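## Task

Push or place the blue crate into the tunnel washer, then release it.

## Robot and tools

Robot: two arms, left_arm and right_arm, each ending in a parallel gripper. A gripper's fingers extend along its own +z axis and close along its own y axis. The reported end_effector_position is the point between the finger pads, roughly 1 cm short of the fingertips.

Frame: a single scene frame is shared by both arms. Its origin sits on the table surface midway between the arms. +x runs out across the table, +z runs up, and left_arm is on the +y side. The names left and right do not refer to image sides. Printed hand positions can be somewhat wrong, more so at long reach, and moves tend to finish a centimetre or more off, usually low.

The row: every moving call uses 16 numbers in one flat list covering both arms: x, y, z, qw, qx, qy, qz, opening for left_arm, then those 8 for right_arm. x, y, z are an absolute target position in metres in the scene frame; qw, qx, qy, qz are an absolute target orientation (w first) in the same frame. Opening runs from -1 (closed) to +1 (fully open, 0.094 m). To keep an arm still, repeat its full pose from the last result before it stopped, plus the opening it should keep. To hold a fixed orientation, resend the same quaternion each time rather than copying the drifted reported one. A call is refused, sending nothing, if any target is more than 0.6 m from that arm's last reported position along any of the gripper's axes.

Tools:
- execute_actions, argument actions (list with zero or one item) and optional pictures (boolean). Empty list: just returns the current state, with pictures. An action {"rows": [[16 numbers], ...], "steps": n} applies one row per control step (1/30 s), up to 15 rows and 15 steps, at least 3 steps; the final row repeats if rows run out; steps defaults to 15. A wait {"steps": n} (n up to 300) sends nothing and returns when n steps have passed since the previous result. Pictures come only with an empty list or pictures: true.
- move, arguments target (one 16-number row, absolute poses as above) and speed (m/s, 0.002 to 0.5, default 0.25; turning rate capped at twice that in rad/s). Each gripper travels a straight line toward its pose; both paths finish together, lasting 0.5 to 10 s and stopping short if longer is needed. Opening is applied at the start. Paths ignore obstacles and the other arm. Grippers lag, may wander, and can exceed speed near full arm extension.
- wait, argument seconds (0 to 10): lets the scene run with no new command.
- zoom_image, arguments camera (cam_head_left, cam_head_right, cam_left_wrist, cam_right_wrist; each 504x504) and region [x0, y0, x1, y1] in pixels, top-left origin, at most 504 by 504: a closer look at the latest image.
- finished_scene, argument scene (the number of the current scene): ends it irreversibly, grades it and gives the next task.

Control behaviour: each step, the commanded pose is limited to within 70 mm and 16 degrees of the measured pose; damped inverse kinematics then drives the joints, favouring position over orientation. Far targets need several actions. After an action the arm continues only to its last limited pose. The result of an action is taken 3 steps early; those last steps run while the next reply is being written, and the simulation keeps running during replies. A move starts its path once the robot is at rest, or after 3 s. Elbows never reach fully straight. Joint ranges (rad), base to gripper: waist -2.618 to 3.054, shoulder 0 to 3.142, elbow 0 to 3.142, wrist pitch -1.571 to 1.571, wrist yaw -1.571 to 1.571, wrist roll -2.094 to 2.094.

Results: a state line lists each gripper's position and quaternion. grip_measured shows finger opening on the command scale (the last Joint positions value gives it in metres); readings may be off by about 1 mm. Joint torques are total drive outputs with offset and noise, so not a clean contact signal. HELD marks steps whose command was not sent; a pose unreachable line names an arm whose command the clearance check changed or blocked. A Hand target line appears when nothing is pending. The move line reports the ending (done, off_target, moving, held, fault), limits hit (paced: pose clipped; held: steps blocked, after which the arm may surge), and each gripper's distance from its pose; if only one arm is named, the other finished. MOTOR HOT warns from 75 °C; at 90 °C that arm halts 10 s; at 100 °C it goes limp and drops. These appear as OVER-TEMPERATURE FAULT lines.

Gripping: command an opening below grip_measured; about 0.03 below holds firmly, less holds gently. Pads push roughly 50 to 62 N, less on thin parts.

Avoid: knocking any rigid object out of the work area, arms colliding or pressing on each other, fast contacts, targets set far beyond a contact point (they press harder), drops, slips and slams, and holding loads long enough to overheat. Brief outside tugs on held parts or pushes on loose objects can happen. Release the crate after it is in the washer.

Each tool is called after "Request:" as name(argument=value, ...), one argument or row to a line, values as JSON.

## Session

Request:
execute_actions(
  actions=[],
)

Scene clock: 0.00 s of 4200.00 s.
left_arm: end_effector_position=(+0.4184, +0.2053, +0.2521) grip_measured=+1.000 end_effector_quat_wxyz=(+0.251, -0.279, +0.849, -0.372) | right_arm: end_effector_position=(+0.6692, -0.1502, +0.2778) grip_measured=+1.000 end_effector_quat_wxyz=(+0.552, -0.266, +0.789, +0.046)
Joint positions: left_arm=[ 0.055  1.642  1.501 -0.614  0.513 -0.86   0.094] | right_arm=[ 0.195  2.25   2.212 -0.368 -0.199 -0.327  0.094]
Joint velocities: left_arm=[-0.007 -0.007 -0.002 -0.037 -0.022 -0.051  0.   ] | right_arm=[-0.012  0.007 -0.022 -0.007  0.066 -0.022  0.   ]
Joint torques (N m, as the arm reports them, + toward a larger angle): no reading
Hand target (left_arm): +0.419, +0.205, +0.264; +0.265, -0.269, +0.846, -0.377
Hand target (right_arm): +0.667, -0.150, +0.290; +0.560, -0.266, +0.783, +0.045

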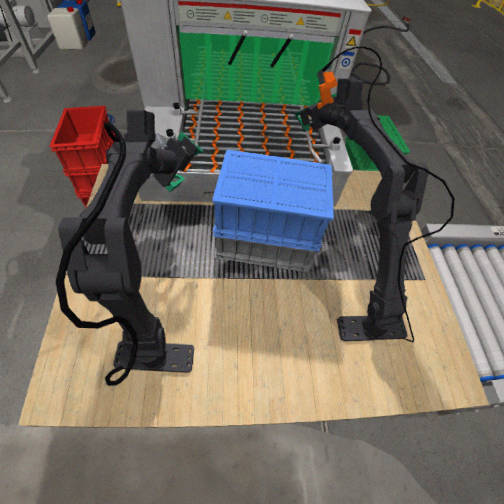

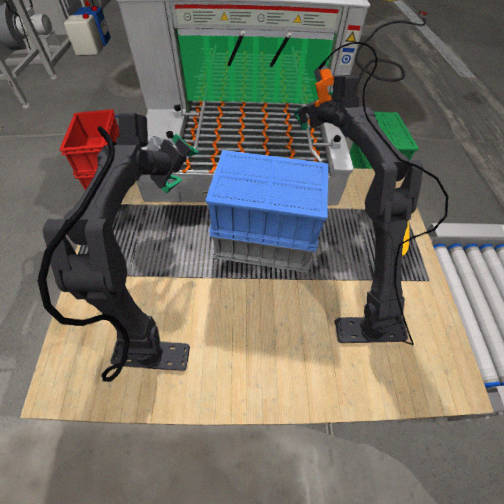

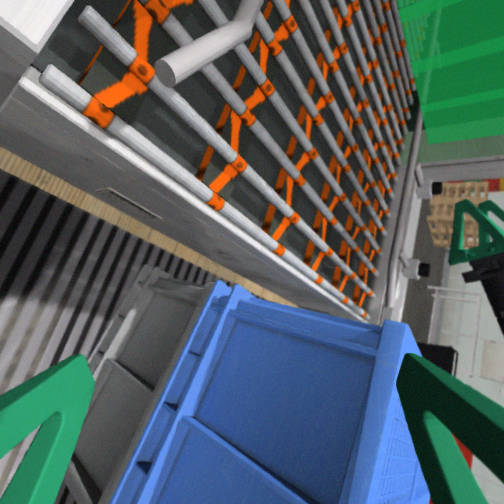

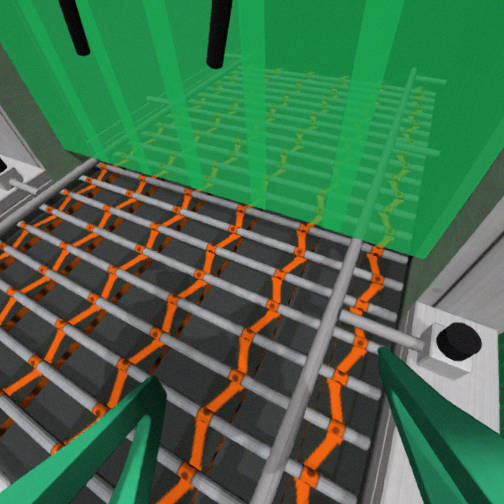

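Request:
move(
  target=[0.36,0.19,0.21,0.27,-0.27,0.65,-0.65,0.45,0.45,-0.25,0.3,0.27,0.27,0.65,0.65,0.45],
  speed=0.4,
)

Request:
move(
  target=[0.36,0.16,0.21,0.27,-0.27,0.65,-0.65,0.45,0.31,-0.21,0.21,0.27,0.27,0.65,0.65,0.45],
)

Request:
move(
  target=[0.36,0.112,0.213,0.27,-0.27,0.65,-0.65,0.45,0.31,-0.158,0.213,0.27,0.27,0.65,0.65,0.45],
  speed=0.04,
)

Scene clock: 3.37 s of 4200.00 s.
left_arm: end_effector_position=(+0.3606, +0.1870, +0.2128) grip_measured=+0.453 end_effector_quat_wxyz=(+0.269, -0.272, +0.654, -0.653) | right_arm: end_effector_position=(+0.4562, -0.2521, +0.2979) grip_measured=+0.453 end_effector_quat_wxyz=(+0.265, +0.277, +0.654, +0.652)
Joint positions: left_arm=[ 0.13   1.546  0.571  0.971  0.859 -1.571  0.068] | right_arm=[-0.219  1.487  0.92   0.55  -1.005  1.571  0.068]
Joint velocities: left_arm=[ 0.002 -0.017  0.002 -0.051 -0.022  0.007  0.001] | right_arm=[-0.017  0.002 -0.012  0.037 -0.037  0.022  0.001]
Joint torques (N m, as the arm reports them, + toward a larger angle): left_arm=[ 0.8  -4.66  5.11  1.83  0.04 -0.03] | right_arm=[-0.73 -6.81  7.45  1.72 -0.05  0.03]
Hand target (left_arm): +0.361, +0.190, +0.210; +0.272, -0.272, +0.652, -0.653
Hand target (right_arm): +0.452, -0.254, +0.303; +0.272, +0.272, +0.651, +0.654
Off the commanded pose (left_arm): 0.004 m, 0 deg.
Off the commanded pose (right_arm): 0.007 m, 1 deg.
Kept back: nothing.
move: done

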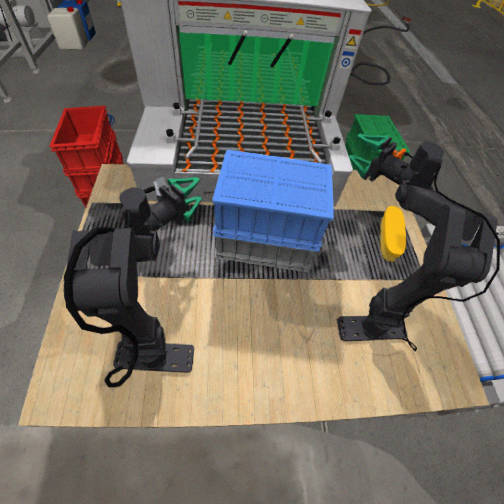

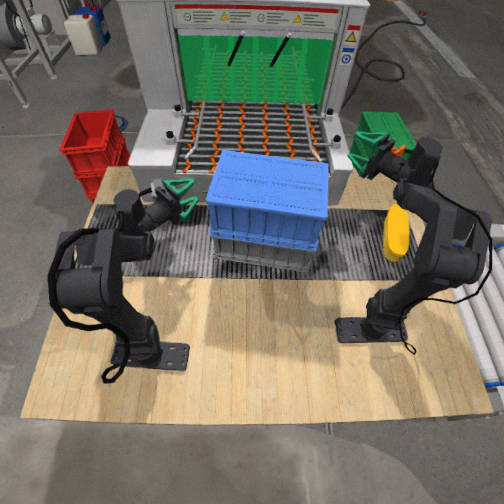

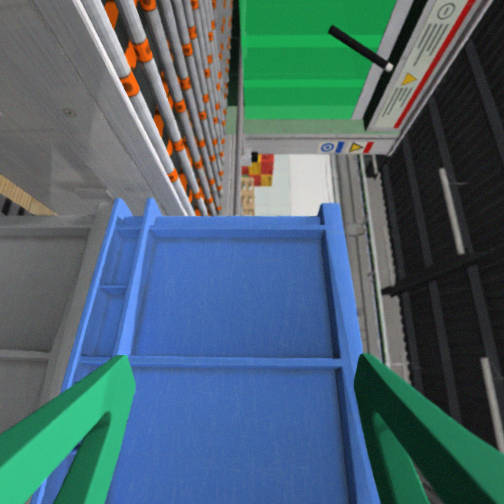

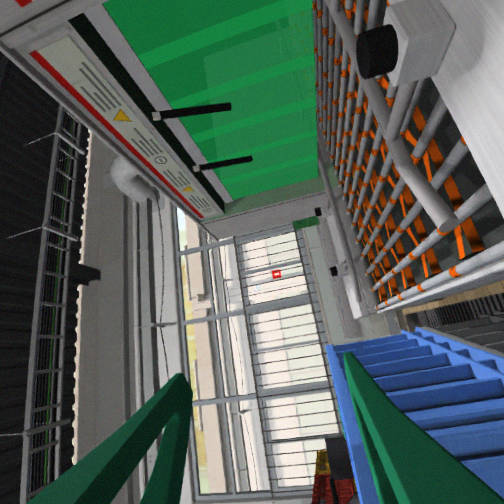

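Scene clock: 4.53 s of 4200.00 s.
left_arm: end_effector_position=(+0.3621, +0.1632, +0.2128) grip_measured=+0.453 end_effector_quat_wxyz=(+0.271, -0.273, +0.653, -0.652) | right_arm: end_effector_position=(+0.3105, -0.2137, +0.2063) grip_measured=+0.453 end_effector_quat_wxyz=(+0.261, +0.281, +0.655, +0.651)
Joint positions: left_arm=[ 0.039  1.546  0.571  0.972  0.763 -1.571  0.068] | right_arm=[-0.183  0.944  0.202  0.713 -0.969  1.571  0.068]
Joint velocities: left_arm=[-0.002 -0.012 -0.007 -0.081  0.022 -0.022 -0.003] | right_arm=[ 0.007  0.012  0.007 -0.051  0.007 -0.007  0.001]
Joint torques (N m, as the arm reports them, + toward a larger angle): left_arm=[-0.85 -5.33  4.69  1.86 -0.1  -0.01] | right_arm=[ 0.89 -2.52  7.58  1.69  0.11 -0.01]
Hand target (left_arm): +0.360, +0.160, +0.210; +0.271, -0.271, +0.653, -0.653
Hand target (right_arm): +0.308, -0.212, +0.212; +0.271, +0.271, +0.653, +0.653
Off the commanded pose (left_arm): 0.005 m, 0 deg.
Off the commanded pose (right_arm): 0.005 m, 2 deg.
Kept back: nothing.
move: done

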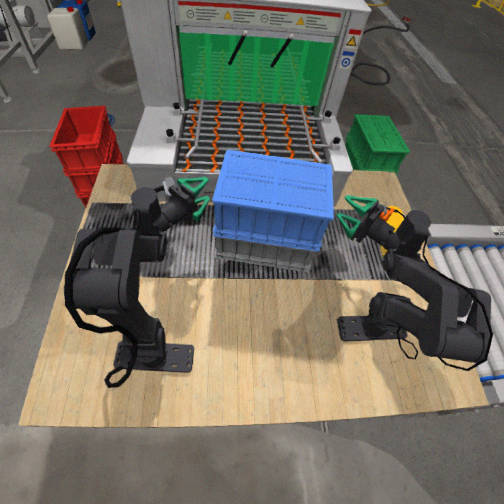

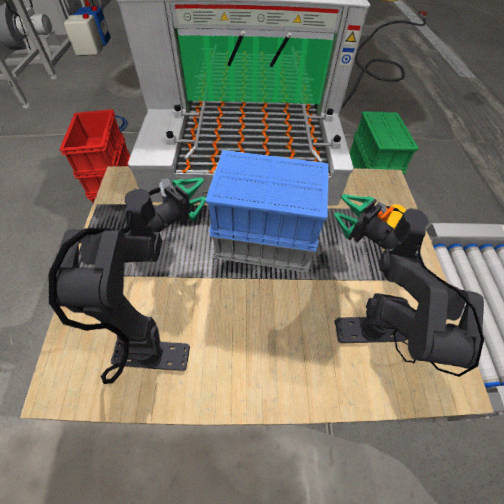

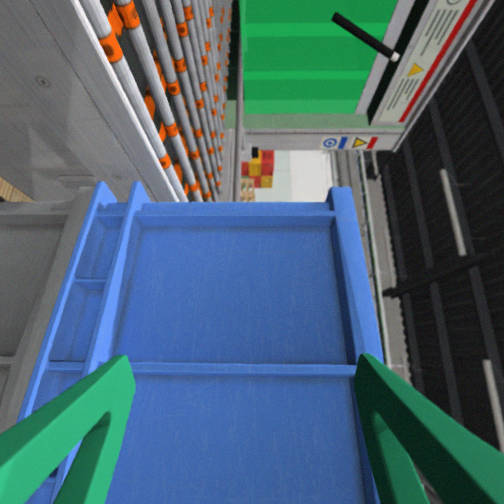

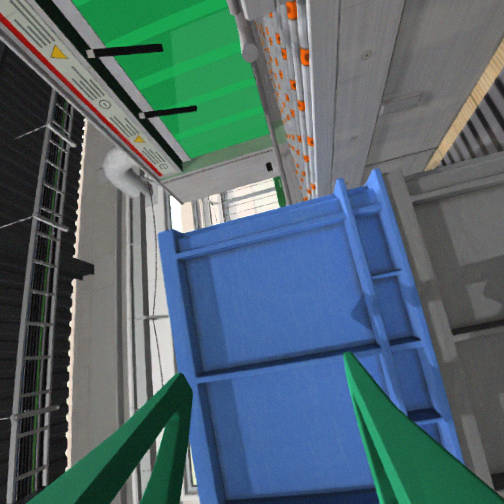

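Scene clock: 6.27 s of 4200.00 s.
left_arm: end_effector_position=(+0.3655, +0.1293, +0.2124) grip_measured=+0.452 end_effector_quat_wxyz=(+0.287, -0.296, +0.644, -0.645) | right_arm: end_effector_position=(+0.3176, -0.1681, +0.2056) grip_measured=+0.453 end_effector_quat_wxyz=(+0.280, +0.298, +0.649, +0.641)
Joint positions: left_arm=[-0.116  1.546  0.571  0.97   0.549 -1.581  0.068] | right_arm=[ 0.154  0.944  0.202  0.716 -0.577  1.576  0.068]
Joint velocities: left_arm=[ 0.007 -0.012 -0.007  0.022 -0.081  0.081  0.002] | right_arm=[ 0.002  0.027 -0.022 -0.037 -0.051 -0.037 -0.001]
Joint torques (N m, as the arm reports them, + toward a larger angle): left_arm=[-2.42 -4.77  6.47  1.83  0.31  0.1 ] | right_arm=[ 2.   -2.17  8.25  1.88 -0.34 -0.06]
Hand target (left_arm): +0.359, +0.112, +0.213; +0.271, -0.271, +0.653, -0.653
Hand target (right_arm): +0.309, -0.157, +0.213; +0.272, +0.271, +0.654, +0.652
Off the commanded pose (left_arm): 0.018 m, 4 deg.
Off the commanded pose (right_arm): 0.015 m, 4 deg.
Kept back: nothing.
move: off_target (left_arm, right_arm)

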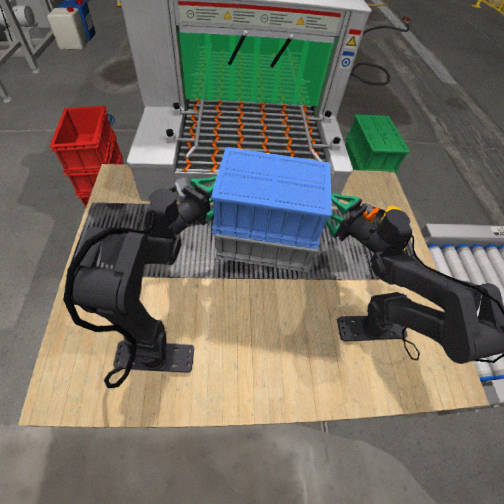

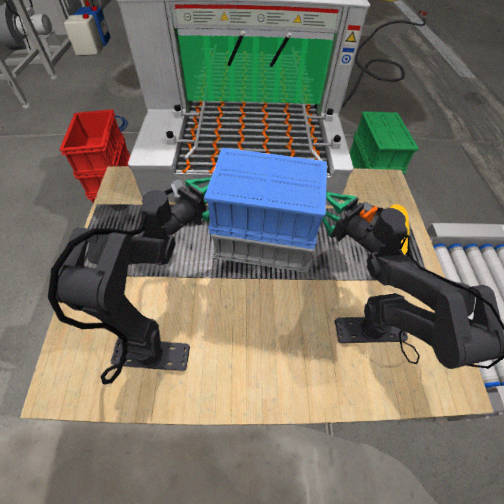

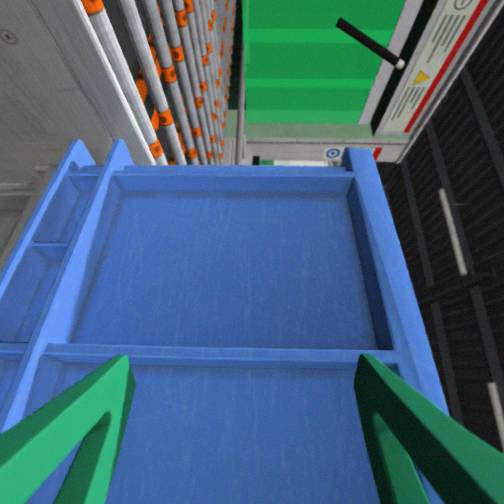

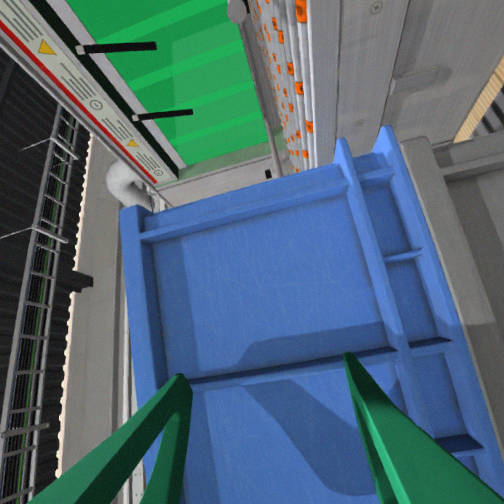

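Request:
move(
  target=[0.355,0.14,0.198,0.27,-0.27,0.65,-0.65,0.45,0.305,-0.178,0.2,0.27,0.27,0.65,0.65,0.45],
  speed=0.04,
)

Request:
move(
  target=[0.355,0.108,0.2,0.27,-0.27,0.65,-0.65,0.45,0.305,-0.152,0.2,0.27,0.27,0.65,0.65,0.45],
  speed=0.04,
)

Scene clock: 7.77 s of 4200.00 s.
left_arm: end_effector_position=(+0.3545, +0.1365, +0.1991) grip_measured=+0.452 end_effector_quat_wxyz=(+0.263, -0.276, +0.653, -0.654) | right_arm: end_effector_position=(+0.3068, -0.1762, +0.1988) grip_measured=+0.453 end_effector_quat_wxyz=(+0.265, +0.277, +0.654, +0.652)
Joint positions: left_arm=[-0.058  1.573  0.529  1.036  0.673 -1.582  0.068] | right_arm=[ 0.057  0.944  0.157  0.774 -0.73   1.576  0.068]
Joint velocities: left_arm=[ 0.002  0.012 -0.007  0.037 -0.022  0.022 -0.001] | right_arm=[ 0.002 -0.007  0.007  0.051 -0.022 -0.095 -0.   ]
Joint torques (N m, as the arm reports them, + toward a larger angle): left_arm=[ 0.98 -4.94  4.9   1.93  0.05  0.1 ] | right_arm=[-0.99 -1.6   7.02  1.86 -0.08 -0.05]
Hand target (left_arm): +0.355, +0.140, +0.198; +0.271, -0.272, +0.653, -0.653
Hand target (right_arm): +0.305, -0.178, +0.200; +0.271, +0.271, +0.653, +0.653
Off the commanded pose (left_arm): 0.004 m, 1 deg.
Off the commanded pose (right_arm): 0.003 m, 1 deg.
Kept back: nothing.
move: done

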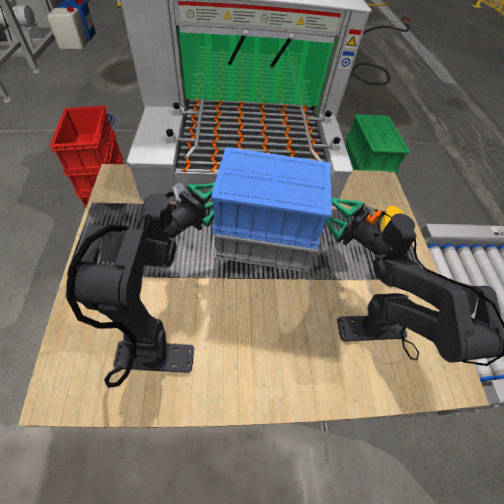

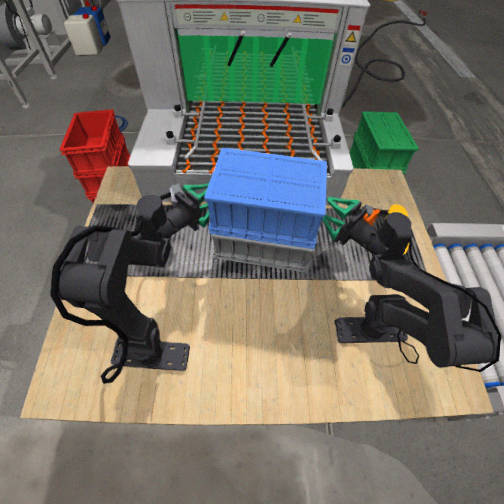

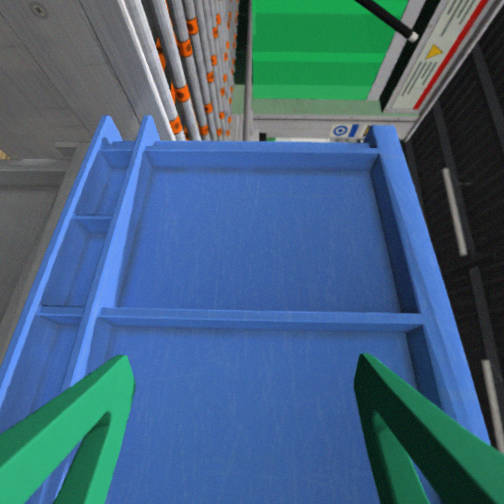

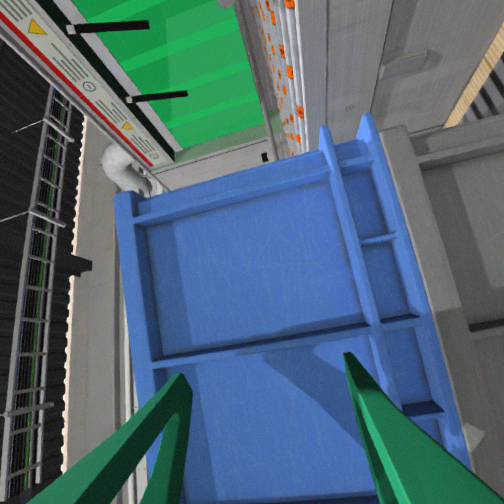

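Scene clock: 8.80 s of 4200.00 s.
left_arm: end_effector_position=(+0.3576, +0.1226, +0.1996) grip_measured=+0.452 end_effector_quat_wxyz=(+0.283, -0.290, +0.647, -0.646) | right_arm: end_effector_position=(+0.3100, -0.1615, +0.1996) grip_measured=+0.453 end_effector_quat_wxyz=(+0.282, +0.291, +0.647, +0.646)
Joint positions: left_arm=[-0.136  1.573  0.529  1.038  0.545 -1.576  0.068] | right_arm=[ 0.198  0.944  0.157  0.778 -0.541  1.576  0.068]
Joint velocities: left_arm=[-0.022 -0.007 -0.007 -0.037 -0.095 -0.051 -0.001] | right_arm=[ 0.007  0.002  0.007 -0.066  0.037 -0.007 -0.   ]
Joint torques (N m, as the arm reports them, + toward a larger angle): left_arm=[-2.29 -4.31  6.49  1.86  0.19  0.05] | right_arm=[ 1.81  0.03  7.72  2.06 -0.28 -0.07]
Hand target (left_arm): +0.354, +0.108, +0.200; +0.271, -0.271, +0.653, -0.653
Hand target (right_arm): +0.304, -0.152, +0.200; +0.271, +0.271, +0.653, +0.652
Off the commanded pose (left_arm): 0.015 m, 3 deg.
Off the commanded pose (right_arm): 0.011 m, 3 deg.
Kept back: nothing.
move: off_target (left_arm, right_arm)

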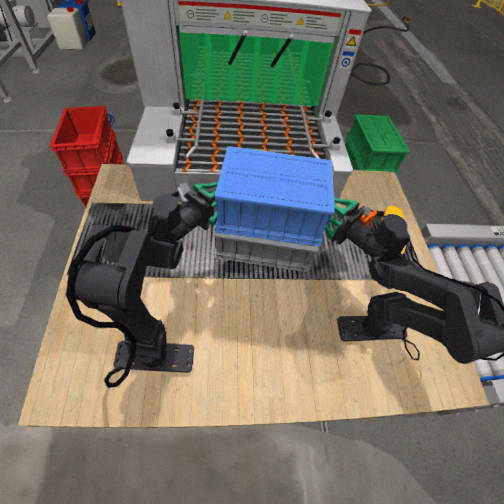

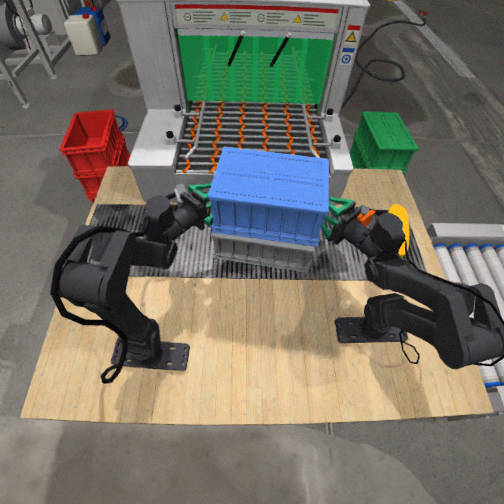

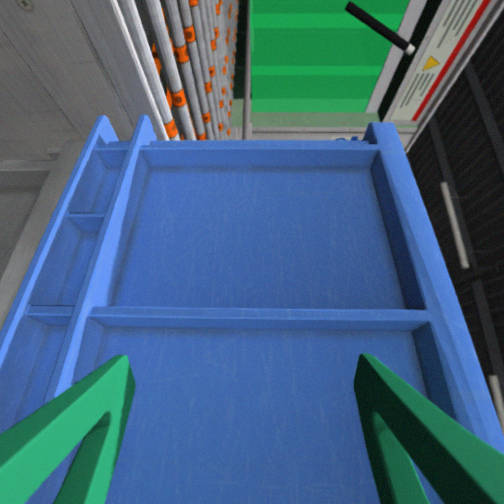

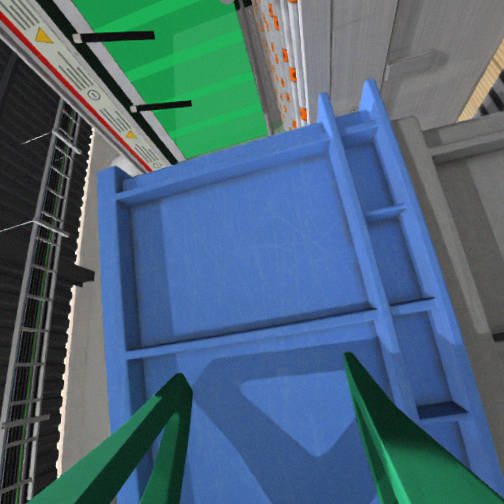

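Slide up to the rib, spread fingers to wedge, lift.

Request:
move(
  target=[0.375,0.108,0.205,0.27,-0.27,0.65,-0.65,0.65,0.32,-0.155,0.205,0.27,0.27,0.65,0.65,0.65],
  speed=0.03,
)

Request:
move(
  target=[0.34,0.11,0.37,0.27,-0.27,0.65,-0.65,0.65,0.34,-0.115,0.37,0.27,0.27,0.65,0.65,0.65],
  speed=0.06,
)

Request:
move(
  target=[0.58,0.145,0.37,0.27,-0.27,0.65,-0.65,0.65,0.58,-0.08,0.37,0.27,0.27,0.65,0.65,0.65],
  speed=0.08,
)

Scene clock: 10.10 s of 4200.00 s.
left_arm: end_effector_position=(+0.3752, +0.1197, +0.2048) grip_measured=+0.647 end_effector_quat_wxyz=(+0.287, -0.286, +0.644, -0.649) | right_arm: end_effector_position=(+0.3209, -0.1629, +0.1959) grip_measured=+0.647 end_effector_quat_wxyz=(+0.281, +0.296, +0.648, +0.643)
Joint positions: left_arm=[-0.135  1.629  0.601  1.036  0.545 -1.576  0.077] | right_arm=[ 0.181  1.03   0.178  0.834 -0.552  1.576  0.077]
Joint velocities: left_arm=[-0.002  0.007 -0.002 -0.007 -0.007  0.037 -0.   ] | right_arm=[-0.002 -0.002 -0.007  0.051  0.007 -0.022  0.   ]
Joint torques (N m, as the arm reports them, + toward a larger angle): left_arm=[-1.11 -5.15  7.43  1.63  0.3   0.02] | right_arm=[ 0.08 -0.36  9.96  1.9  -0.53 -0.05]
Hand target (left_arm): +0.375, +0.108, +0.205; +0.272, -0.272, +0.653, -0.653
Hand target (right_arm): +0.320, -0.155, +0.205; +0.272, +0.272, +0.653, +0.653
Off the commanded pose (left_arm): 0.012 m, 3 deg.
Off the commanded pose (right_arm): 0.012 m, 3 deg.
Kept back: nothing.
move: off_target (left_arm, right_arm)

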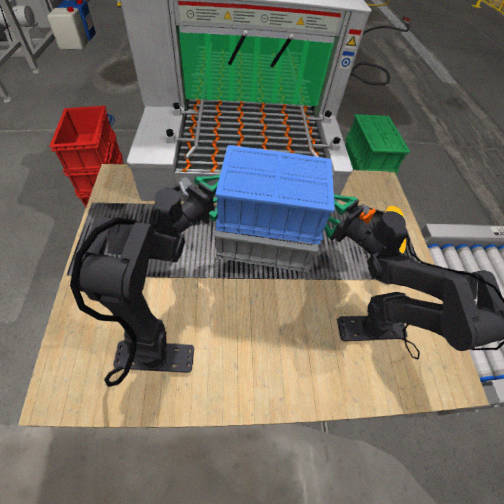

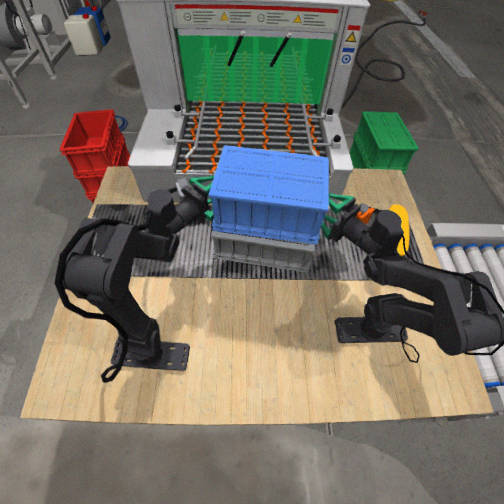

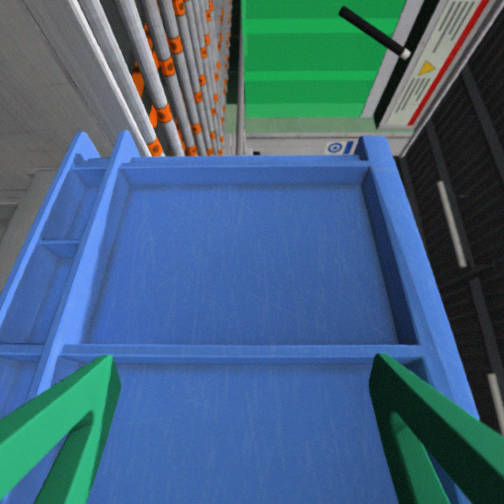

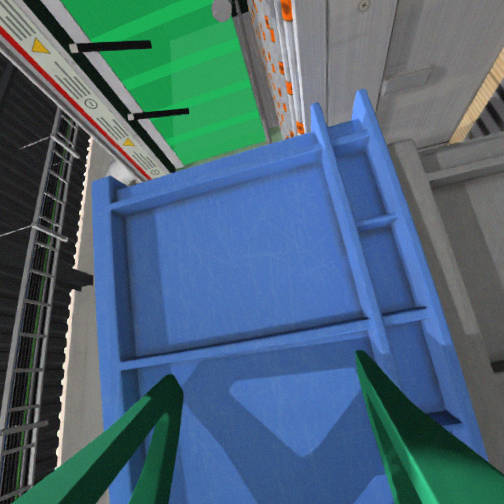

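Scene clock: 13.43 s of 4200.00 s.
left_arm: end_effector_position=(+0.3612, +0.1371, +0.3302) grip_measured=+0.647 end_effector_quat_wxyz=(+0.275, -0.356, +0.649, -0.613) | right_arm: end_effector_position=(+0.3543, -0.1454, +0.3372) grip_measured=+0.647 end_effector_quat_wxyz=(+0.289, +0.345, +0.650, +0.612)
Joint positions: left_arm=[-0.134  1.255  0.957  0.189  0.454 -1.603  0.077] | right_arm=[ 0.315  0.968  0.817  0.062 -0.328  1.589  0.077]
Joint velocities: left_arm=[ 0.007 -0.007  0.007 -0.051 -0.022 -0.007 -0.001] | right_arm=[ 0.012  0.022 -0.007 -0.066  0.007 -0.007 -0.002]
Joint torques (N m, as the arm reports them, + toward a larger angle): left_arm=[-2.34 -7.07  9.69  2.27  1.1   0.36] | right_arm=[ 3.65 -1.33 12.43  2.55 -1.03 -0.2 ]
Hand target (left_arm): +0.338, +0.113, +0.370; +0.274, -0.272, +0.653, -0.652
Hand target (right_arm): +0.337, -0.118, +0.368; +0.273, +0.272, +0.653, +0.652
Off the commanded pose (left_arm): 0.053 m, 11 deg.
Off the commanded pose (right_arm): 0.047 m, 10 deg.
Kept back: nothing.
move: off_target (left_arm, right_arm)

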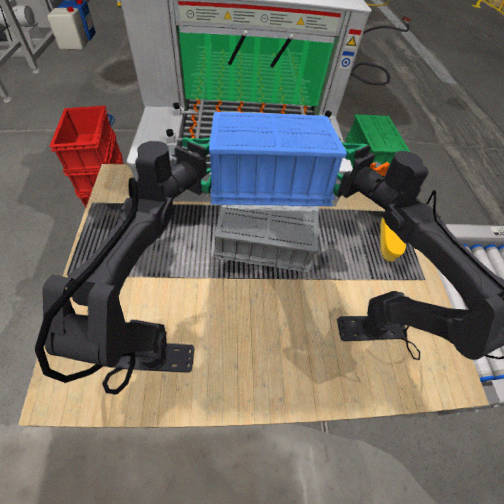

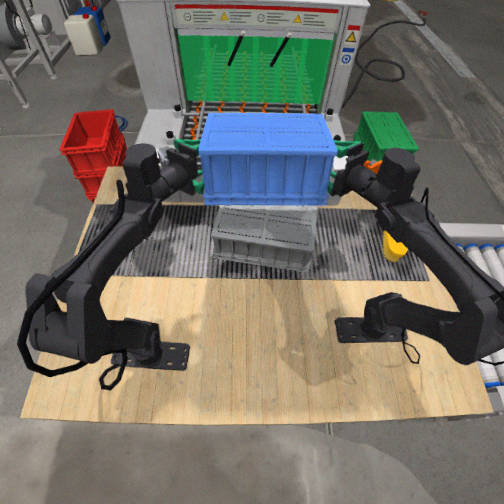

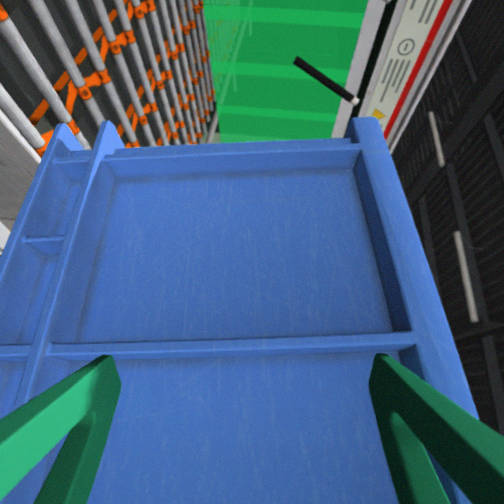

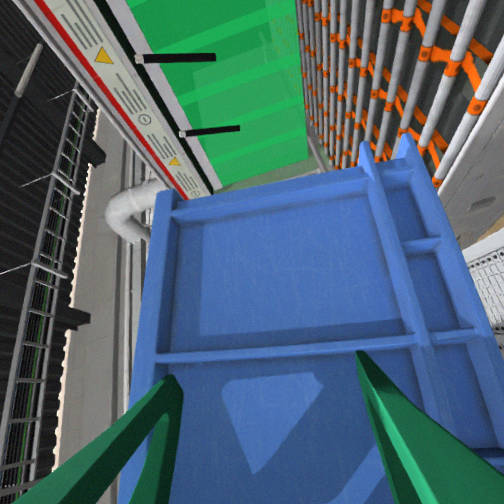

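Scene clock: 16.83 s of 4200.00 s.
left_arm: end_effector_position=(+0.5945, +0.1764, +0.3210) grip_measured=+0.647 end_effector_quat_wxyz=(+0.266, -0.353, +0.651, -0.617) | right_arm: end_effector_position=(+0.5922, -0.1029, +0.3235) grip_measured=+0.647 end_effector_quat_wxyz=(+0.271, +0.341, +0.659, +0.613)
Joint positions: left_arm=[ 0.042  2.17   1.971  0.078  0.65  -1.587  0.077] | right_arm=[ 0.226  1.932  1.628  0.191 -0.45   1.583  0.077]
Joint velocities: left_arm=[ 0.002 -0.012  0.002 -0.081 -0.022 -0.066 -0.   ] | right_arm=[-0.017 -0.012 -0.007  0.037  0.051 -0.007 -0.002]
Joint torques (N m, as the arm reports them, + toward a larger angle): left_arm=[ -2.22 -14.83  10.1    2.3    0.89   0.17] | right_arm=[  1.91 -10.83  12.53   2.43  -0.89  -0.14]
Hand target (left_arm): +0.577, +0.147, +0.365; +0.273, -0.273, +0.653, -0.652
Hand target (right_arm): +0.576, -0.079, +0.365; +0.273, +0.272, +0.653, +0.652
Off the commanded pose (left_arm): 0.060 m, 10 deg.
Off the commanded pose (right_arm): 0.053 m, 9 deg.
Kept back: nothing.
move: off_target (left_arm, right_arm)

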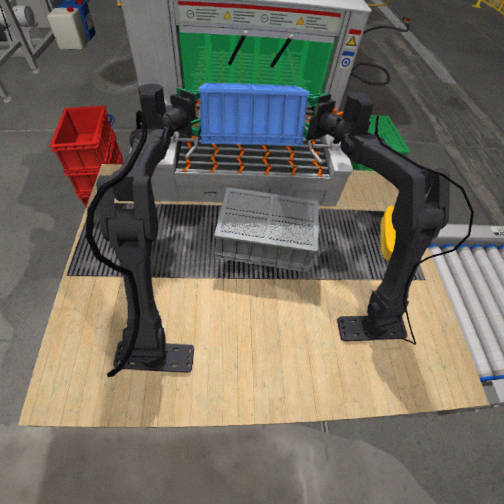

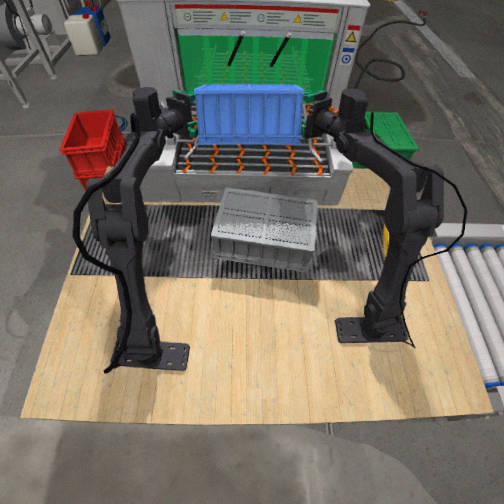

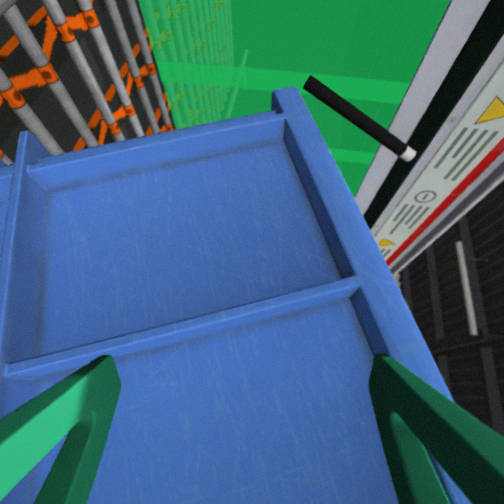

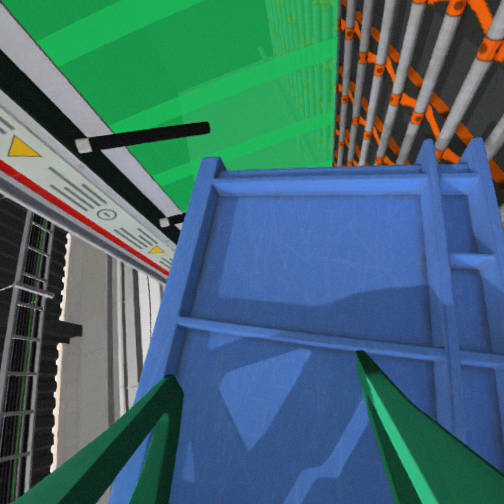

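Request:
move(
  target=[0.58,0.15,0.265,0.27,-0.27,0.65,-0.65,0.65,0.58,-0.088,0.265,0.27,0.27,0.65,0.65,0.65],
  speed=0.03,
)

Request:
move(
  target=[0.52,0.15,0.25,0.27,-0.27,0.65,-0.65,0.65,0.52,-0.088,0.25,0.27,0.27,0.65,0.65,0.65],
  speed=0.03,
)

Scene clock: 20.33 s of 4200.00 s.
left_arm: end_effector_position=(+0.5877, +0.1777, +0.2794) grip_measured=+0.647 end_effector_quat_wxyz=(+0.294, -0.300, +0.634, -0.649) | right_arm: end_effector_position=(+0.5821, -0.1044, +0.2794) grip_measured=+0.647 end_effector_quat_wxyz=(+0.284, +0.289, +0.640, +0.653)
Joint positions: left_arm=[ 0.056  2.184  1.707  0.499  0.705 -1.601  0.077] | right_arm=[ 0.205  1.966  1.376  0.605 -0.533  1.593  0.077]
Joint velocities: left_arm=[ 0.002 -0.017 -0.032  0.037 -0.007  0.007 -0.001] | right_arm=[-0.002 -0.002 -0.012  0.007 -0.037 -0.007  0.001]
Joint torques (N m, as the arm reports them, + toward a larger angle): left_arm=[ -2.61 -11.82   5.79   1.78   0.42   0.29] | right_arm=[ 1.72 -7.73  8.09  2.   -0.23 -0.18]
Hand target (left_arm): +0.580, +0.150, +0.265; +0.271, -0.272, +0.652, -0.653
Hand target (right_arm): +0.579, -0.089, +0.265; +0.271, +0.272, +0.653, +0.653
Off the commanded pose (left_arm): 0.032 m, 5 deg.
Off the commanded pose (right_arm): 0.022 m, 3 deg.
Kept back: nothing.
move: off_target (left_arm, right_arm)

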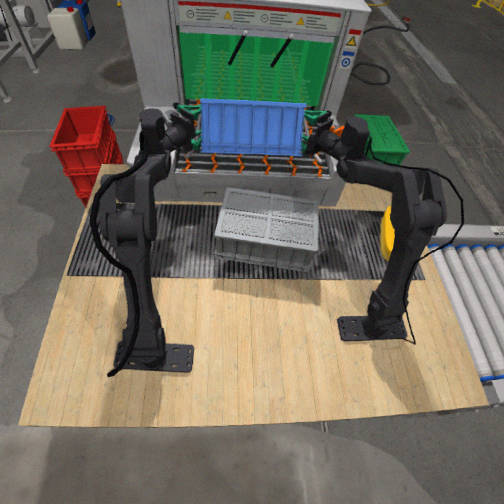

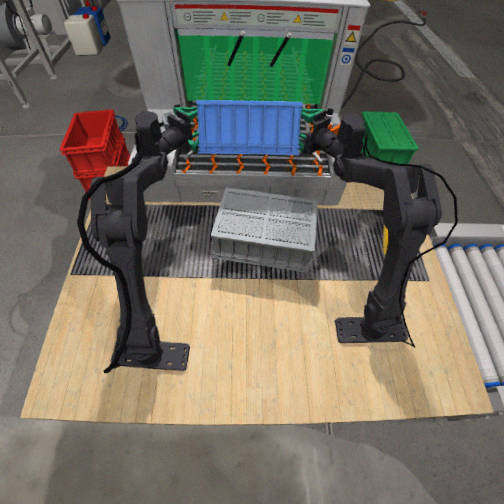

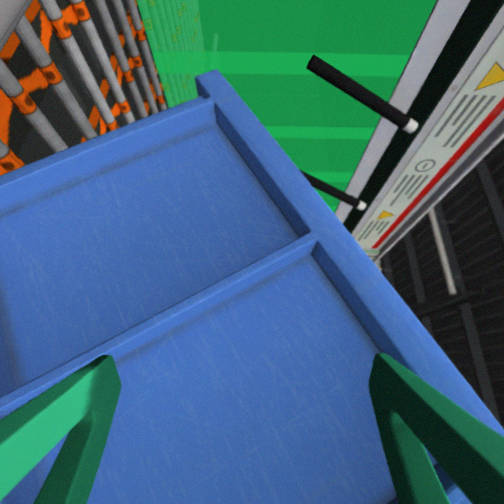

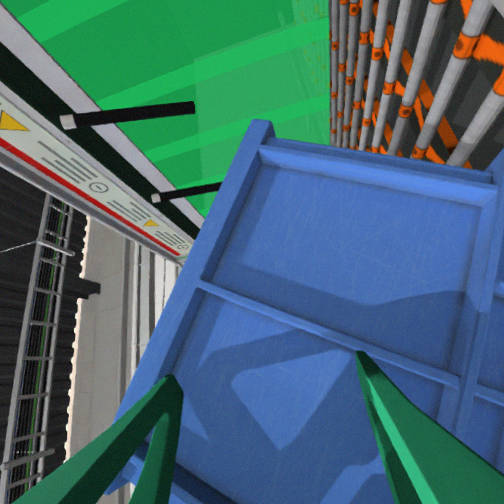

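Scene clock: 23.20 s of 4200.00 s.
left_arm: end_effector_position=(+0.5351, +0.1753, +0.2295) grip_measured=+0.647 end_effector_quat_wxyz=(+0.278, -0.313, +0.648, -0.636) | right_arm: end_effector_position=(+0.5343, -0.1071, +0.2306) grip_measured=+0.647 end_effector_quat_wxyz=(+0.271, +0.311, +0.653, +0.635)
Joint positions: left_arm=[ 0.051  2.043  1.334  0.66   0.704 -1.577  0.077] | right_arm=[ 0.23   1.855  1.075  0.727 -0.495  1.587  0.077]
Joint velocities: left_arm=[ 0.002 -0.007 -0.012  0.037 -0.037 -0.051  0.   ] | right_arm=[-0.007 -0.002 -0.007 -0.007 -0.022 -0.051 -0.002]
Joint torques (N m, as the arm reports them, + toward a larger angle): left_arm=[ -2.54 -14.27   5.84   1.88   0.42   0.06] | right_arm=[  2.47 -10.72   7.46   2.13  -0.32  -0.14]
Hand target (left_arm): +0.521, +0.151, +0.250; +0.271, -0.271, +0.653, -0.653
Hand target (right_arm): +0.520, -0.089, +0.250; +0.271, +0.271, +0.653, +0.653
Off the commanded pose (left_arm): 0.036 m, 5 deg.
Off the commanded pose (right_arm): 0.031 m, 5 deg.
Kept back: nothing.
move: off_target (left_arm, right_arm)

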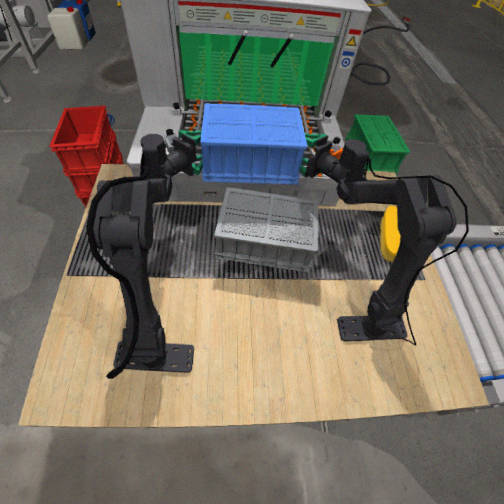

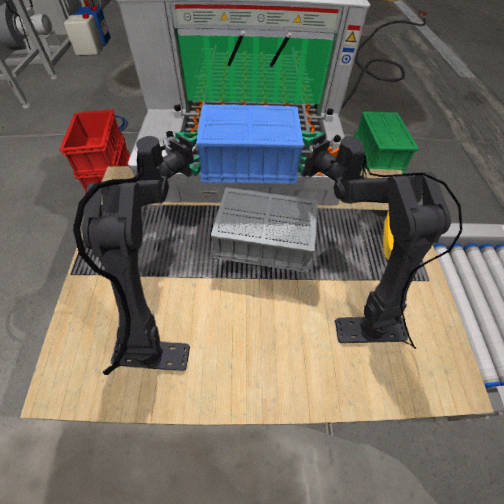

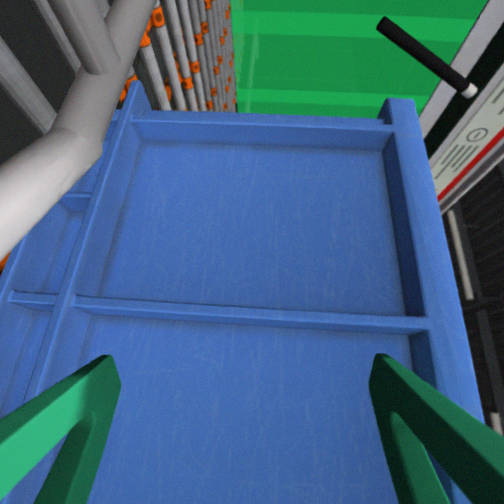

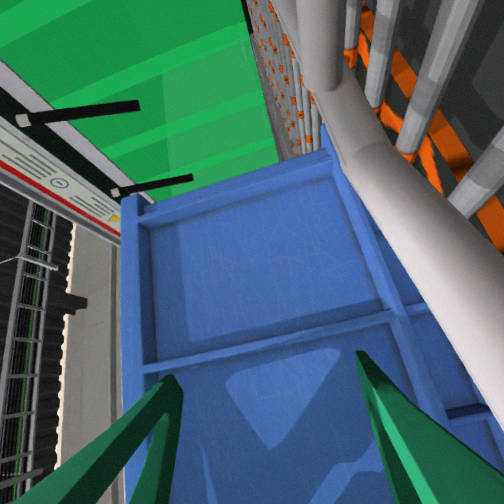

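Request:
move(
  target=[0.51,0.217,0.25,0.27,-0.27,0.65,-0.65,-0.5,0.51,-0.153,0.25,0.27,0.27,0.65,0.65,-0.5],
  speed=0.06,
)

Request:
wait(
  seconds=8.5,
)

Scene clock: 24.80 s of 4200.00 s.
left_arm: end_effector_position=(+0.5157, +0.2143, +0.2333) grip_measured=-0.497 end_effector_quat_wxyz=(+0.254, -0.288, +0.656, -0.649) | right_arm: end_effector_position=(+0.5156, -0.1501, +0.2400) grip_measured=-0.497 end_effector_quat_wxyz=(+0.259, +0.285, +0.655, +0.650)
Joint positions: left_arm=[ 0.166  2.014  1.298  0.672  0.893 -1.577  0.024] | right_arm=[ 0.099  1.781  0.994  0.762 -0.685  1.585  0.024]
Joint velocities: left_arm=[-0.002 -0.012  0.002 -0.022  0.022 -0.022 -0.001] | right_arm=[-0.017 -0.007  0.007  0.037 -0.037 -0.125 -0.001]
Joint torques (N m, as the arm reports them, + toward a larger angle): left_arm=[  0.69 -13.62   5.65   1.83   0.09   0.04] | right_arm=[-0.78 -9.68  6.88  1.89 -0.07 -0.12]
Hand target (left_arm): +0.510, +0.217, +0.250; +0.271, -0.271, +0.653, -0.653
Hand target (right_arm): +0.511, -0.154, +0.250; +0.271, +0.272, +0.653, +0.653
Off the commanded pose (left_arm): 0.018 m, 3 deg.
Off the commanded pose (right_arm): 0.012 m, 2 deg.
Kept back: nothing.
move: off_target (left_arm, right_arm)

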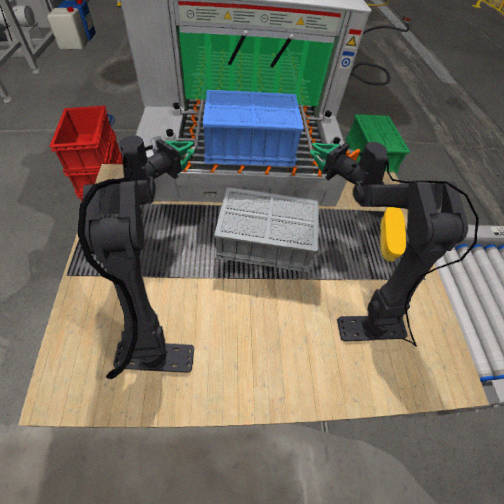

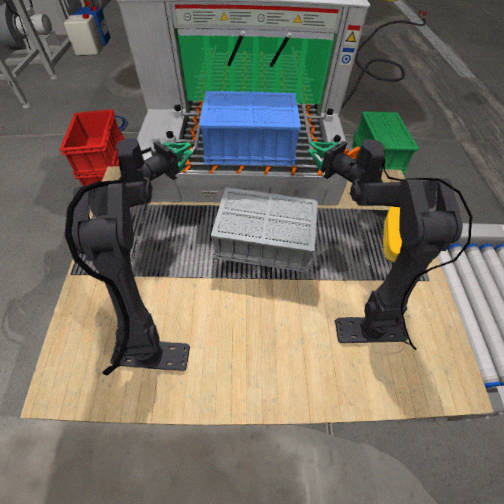

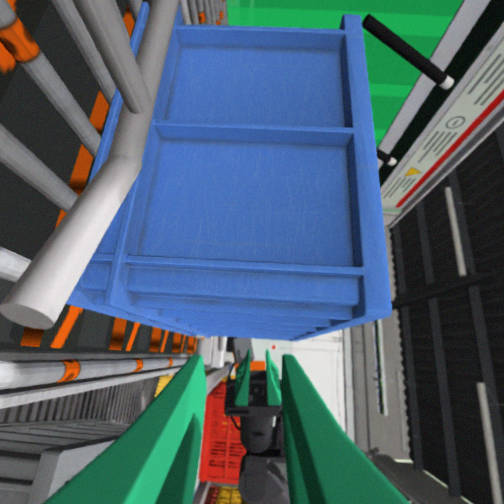

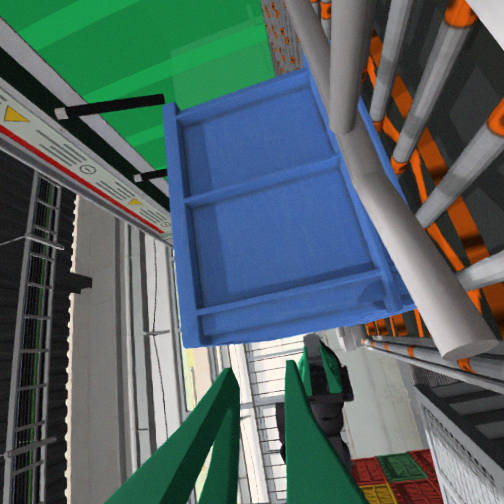

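Scene clock: 33.30 s of 4200.00 s.
left_arm: end_effector_position=(+0.5154, +0.2141, +0.2333) grip_measured=-0.497 end_effector_quat_wxyz=(+0.254, -0.288, +0.657, -0.649) | right_arm: end_effector_position=(+0.5153, -0.1498, +0.2401) grip_measured=-0.497 end_effector_quat_wxyz=(+0.258, +0.284, +0.655, +0.651)
Joint positions: left_arm=[ 0.166  2.014  1.298  0.672  0.895 -1.577  0.024] | right_arm=[ 0.099  1.781  0.994  0.762 -0.687  1.585  0.024]
Joint velocities: left_arm=[-0.002  0.002 -0.022  0.007 -0.022 -0.051 -0.   ] | right_arm=[ 0.012 -0.012  0.017 -0.022 -0.081  0.007 -0.001]
Joint torques (N m, as the arm reports them, + toward a larger angle): left_arm=[  0.68 -13.63   5.67   1.82   0.09   0.04] | right_arm=[-0.79 -9.68  6.9   1.88 -0.08 -0.13]
Hand target (left_arm): +0.510, +0.217, +0.250; +0.271, -0.271, +0.653, -0.653
Hand target (right_arm): +0.511, -0.154, +0.250; +0.272, +0.271, +0.653, +0.653
Off the commanded pose (left_arm): 0.018 m, 3 deg.
Off the commanded pose (right_arm): 0.012 m, 2 deg.
Kept back: nothing.
Steps of this call (steps 1 to 255: nothing new was sent). Readings (end_effector_position):
1: left_arm (+0.5157, +0.2143, +0.2333) | right_arm (+0.5155, -0.1500, +0.2400)
2: left_arm (+0.5156, +0.2142, +0.2333) | right_arm (+0.5155, -0.1499, +0.2401)
4: left_arm (+0.5155, +0.2142, +0.2333) | right_arm (+0.5154, -0.1499, +0.2401)
8: left_arm (+0.5155, +0.2141, +0.2333) | right_arm (+0.5154, -0.1498, +0.2401)
255: the state above

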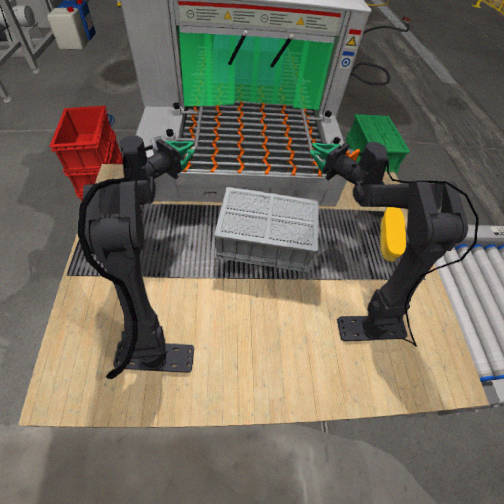

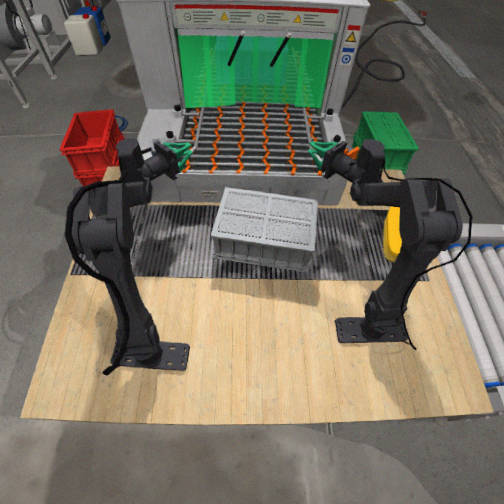

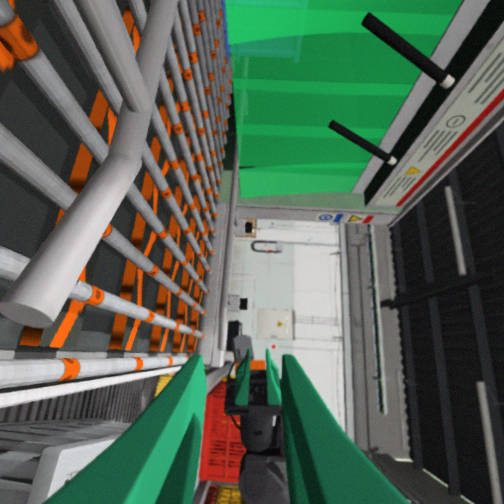

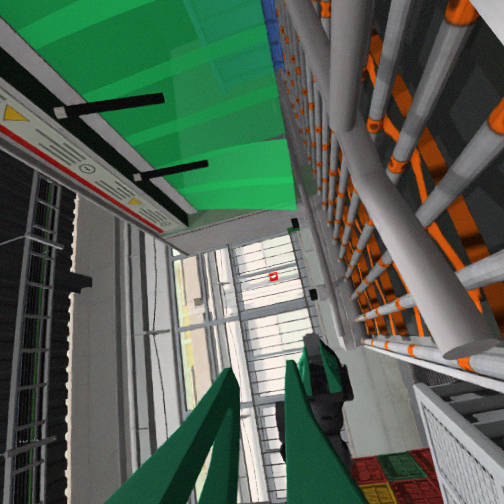

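Request:
finished_scene(
  scene=2,
)

The scene is finished: the task was done.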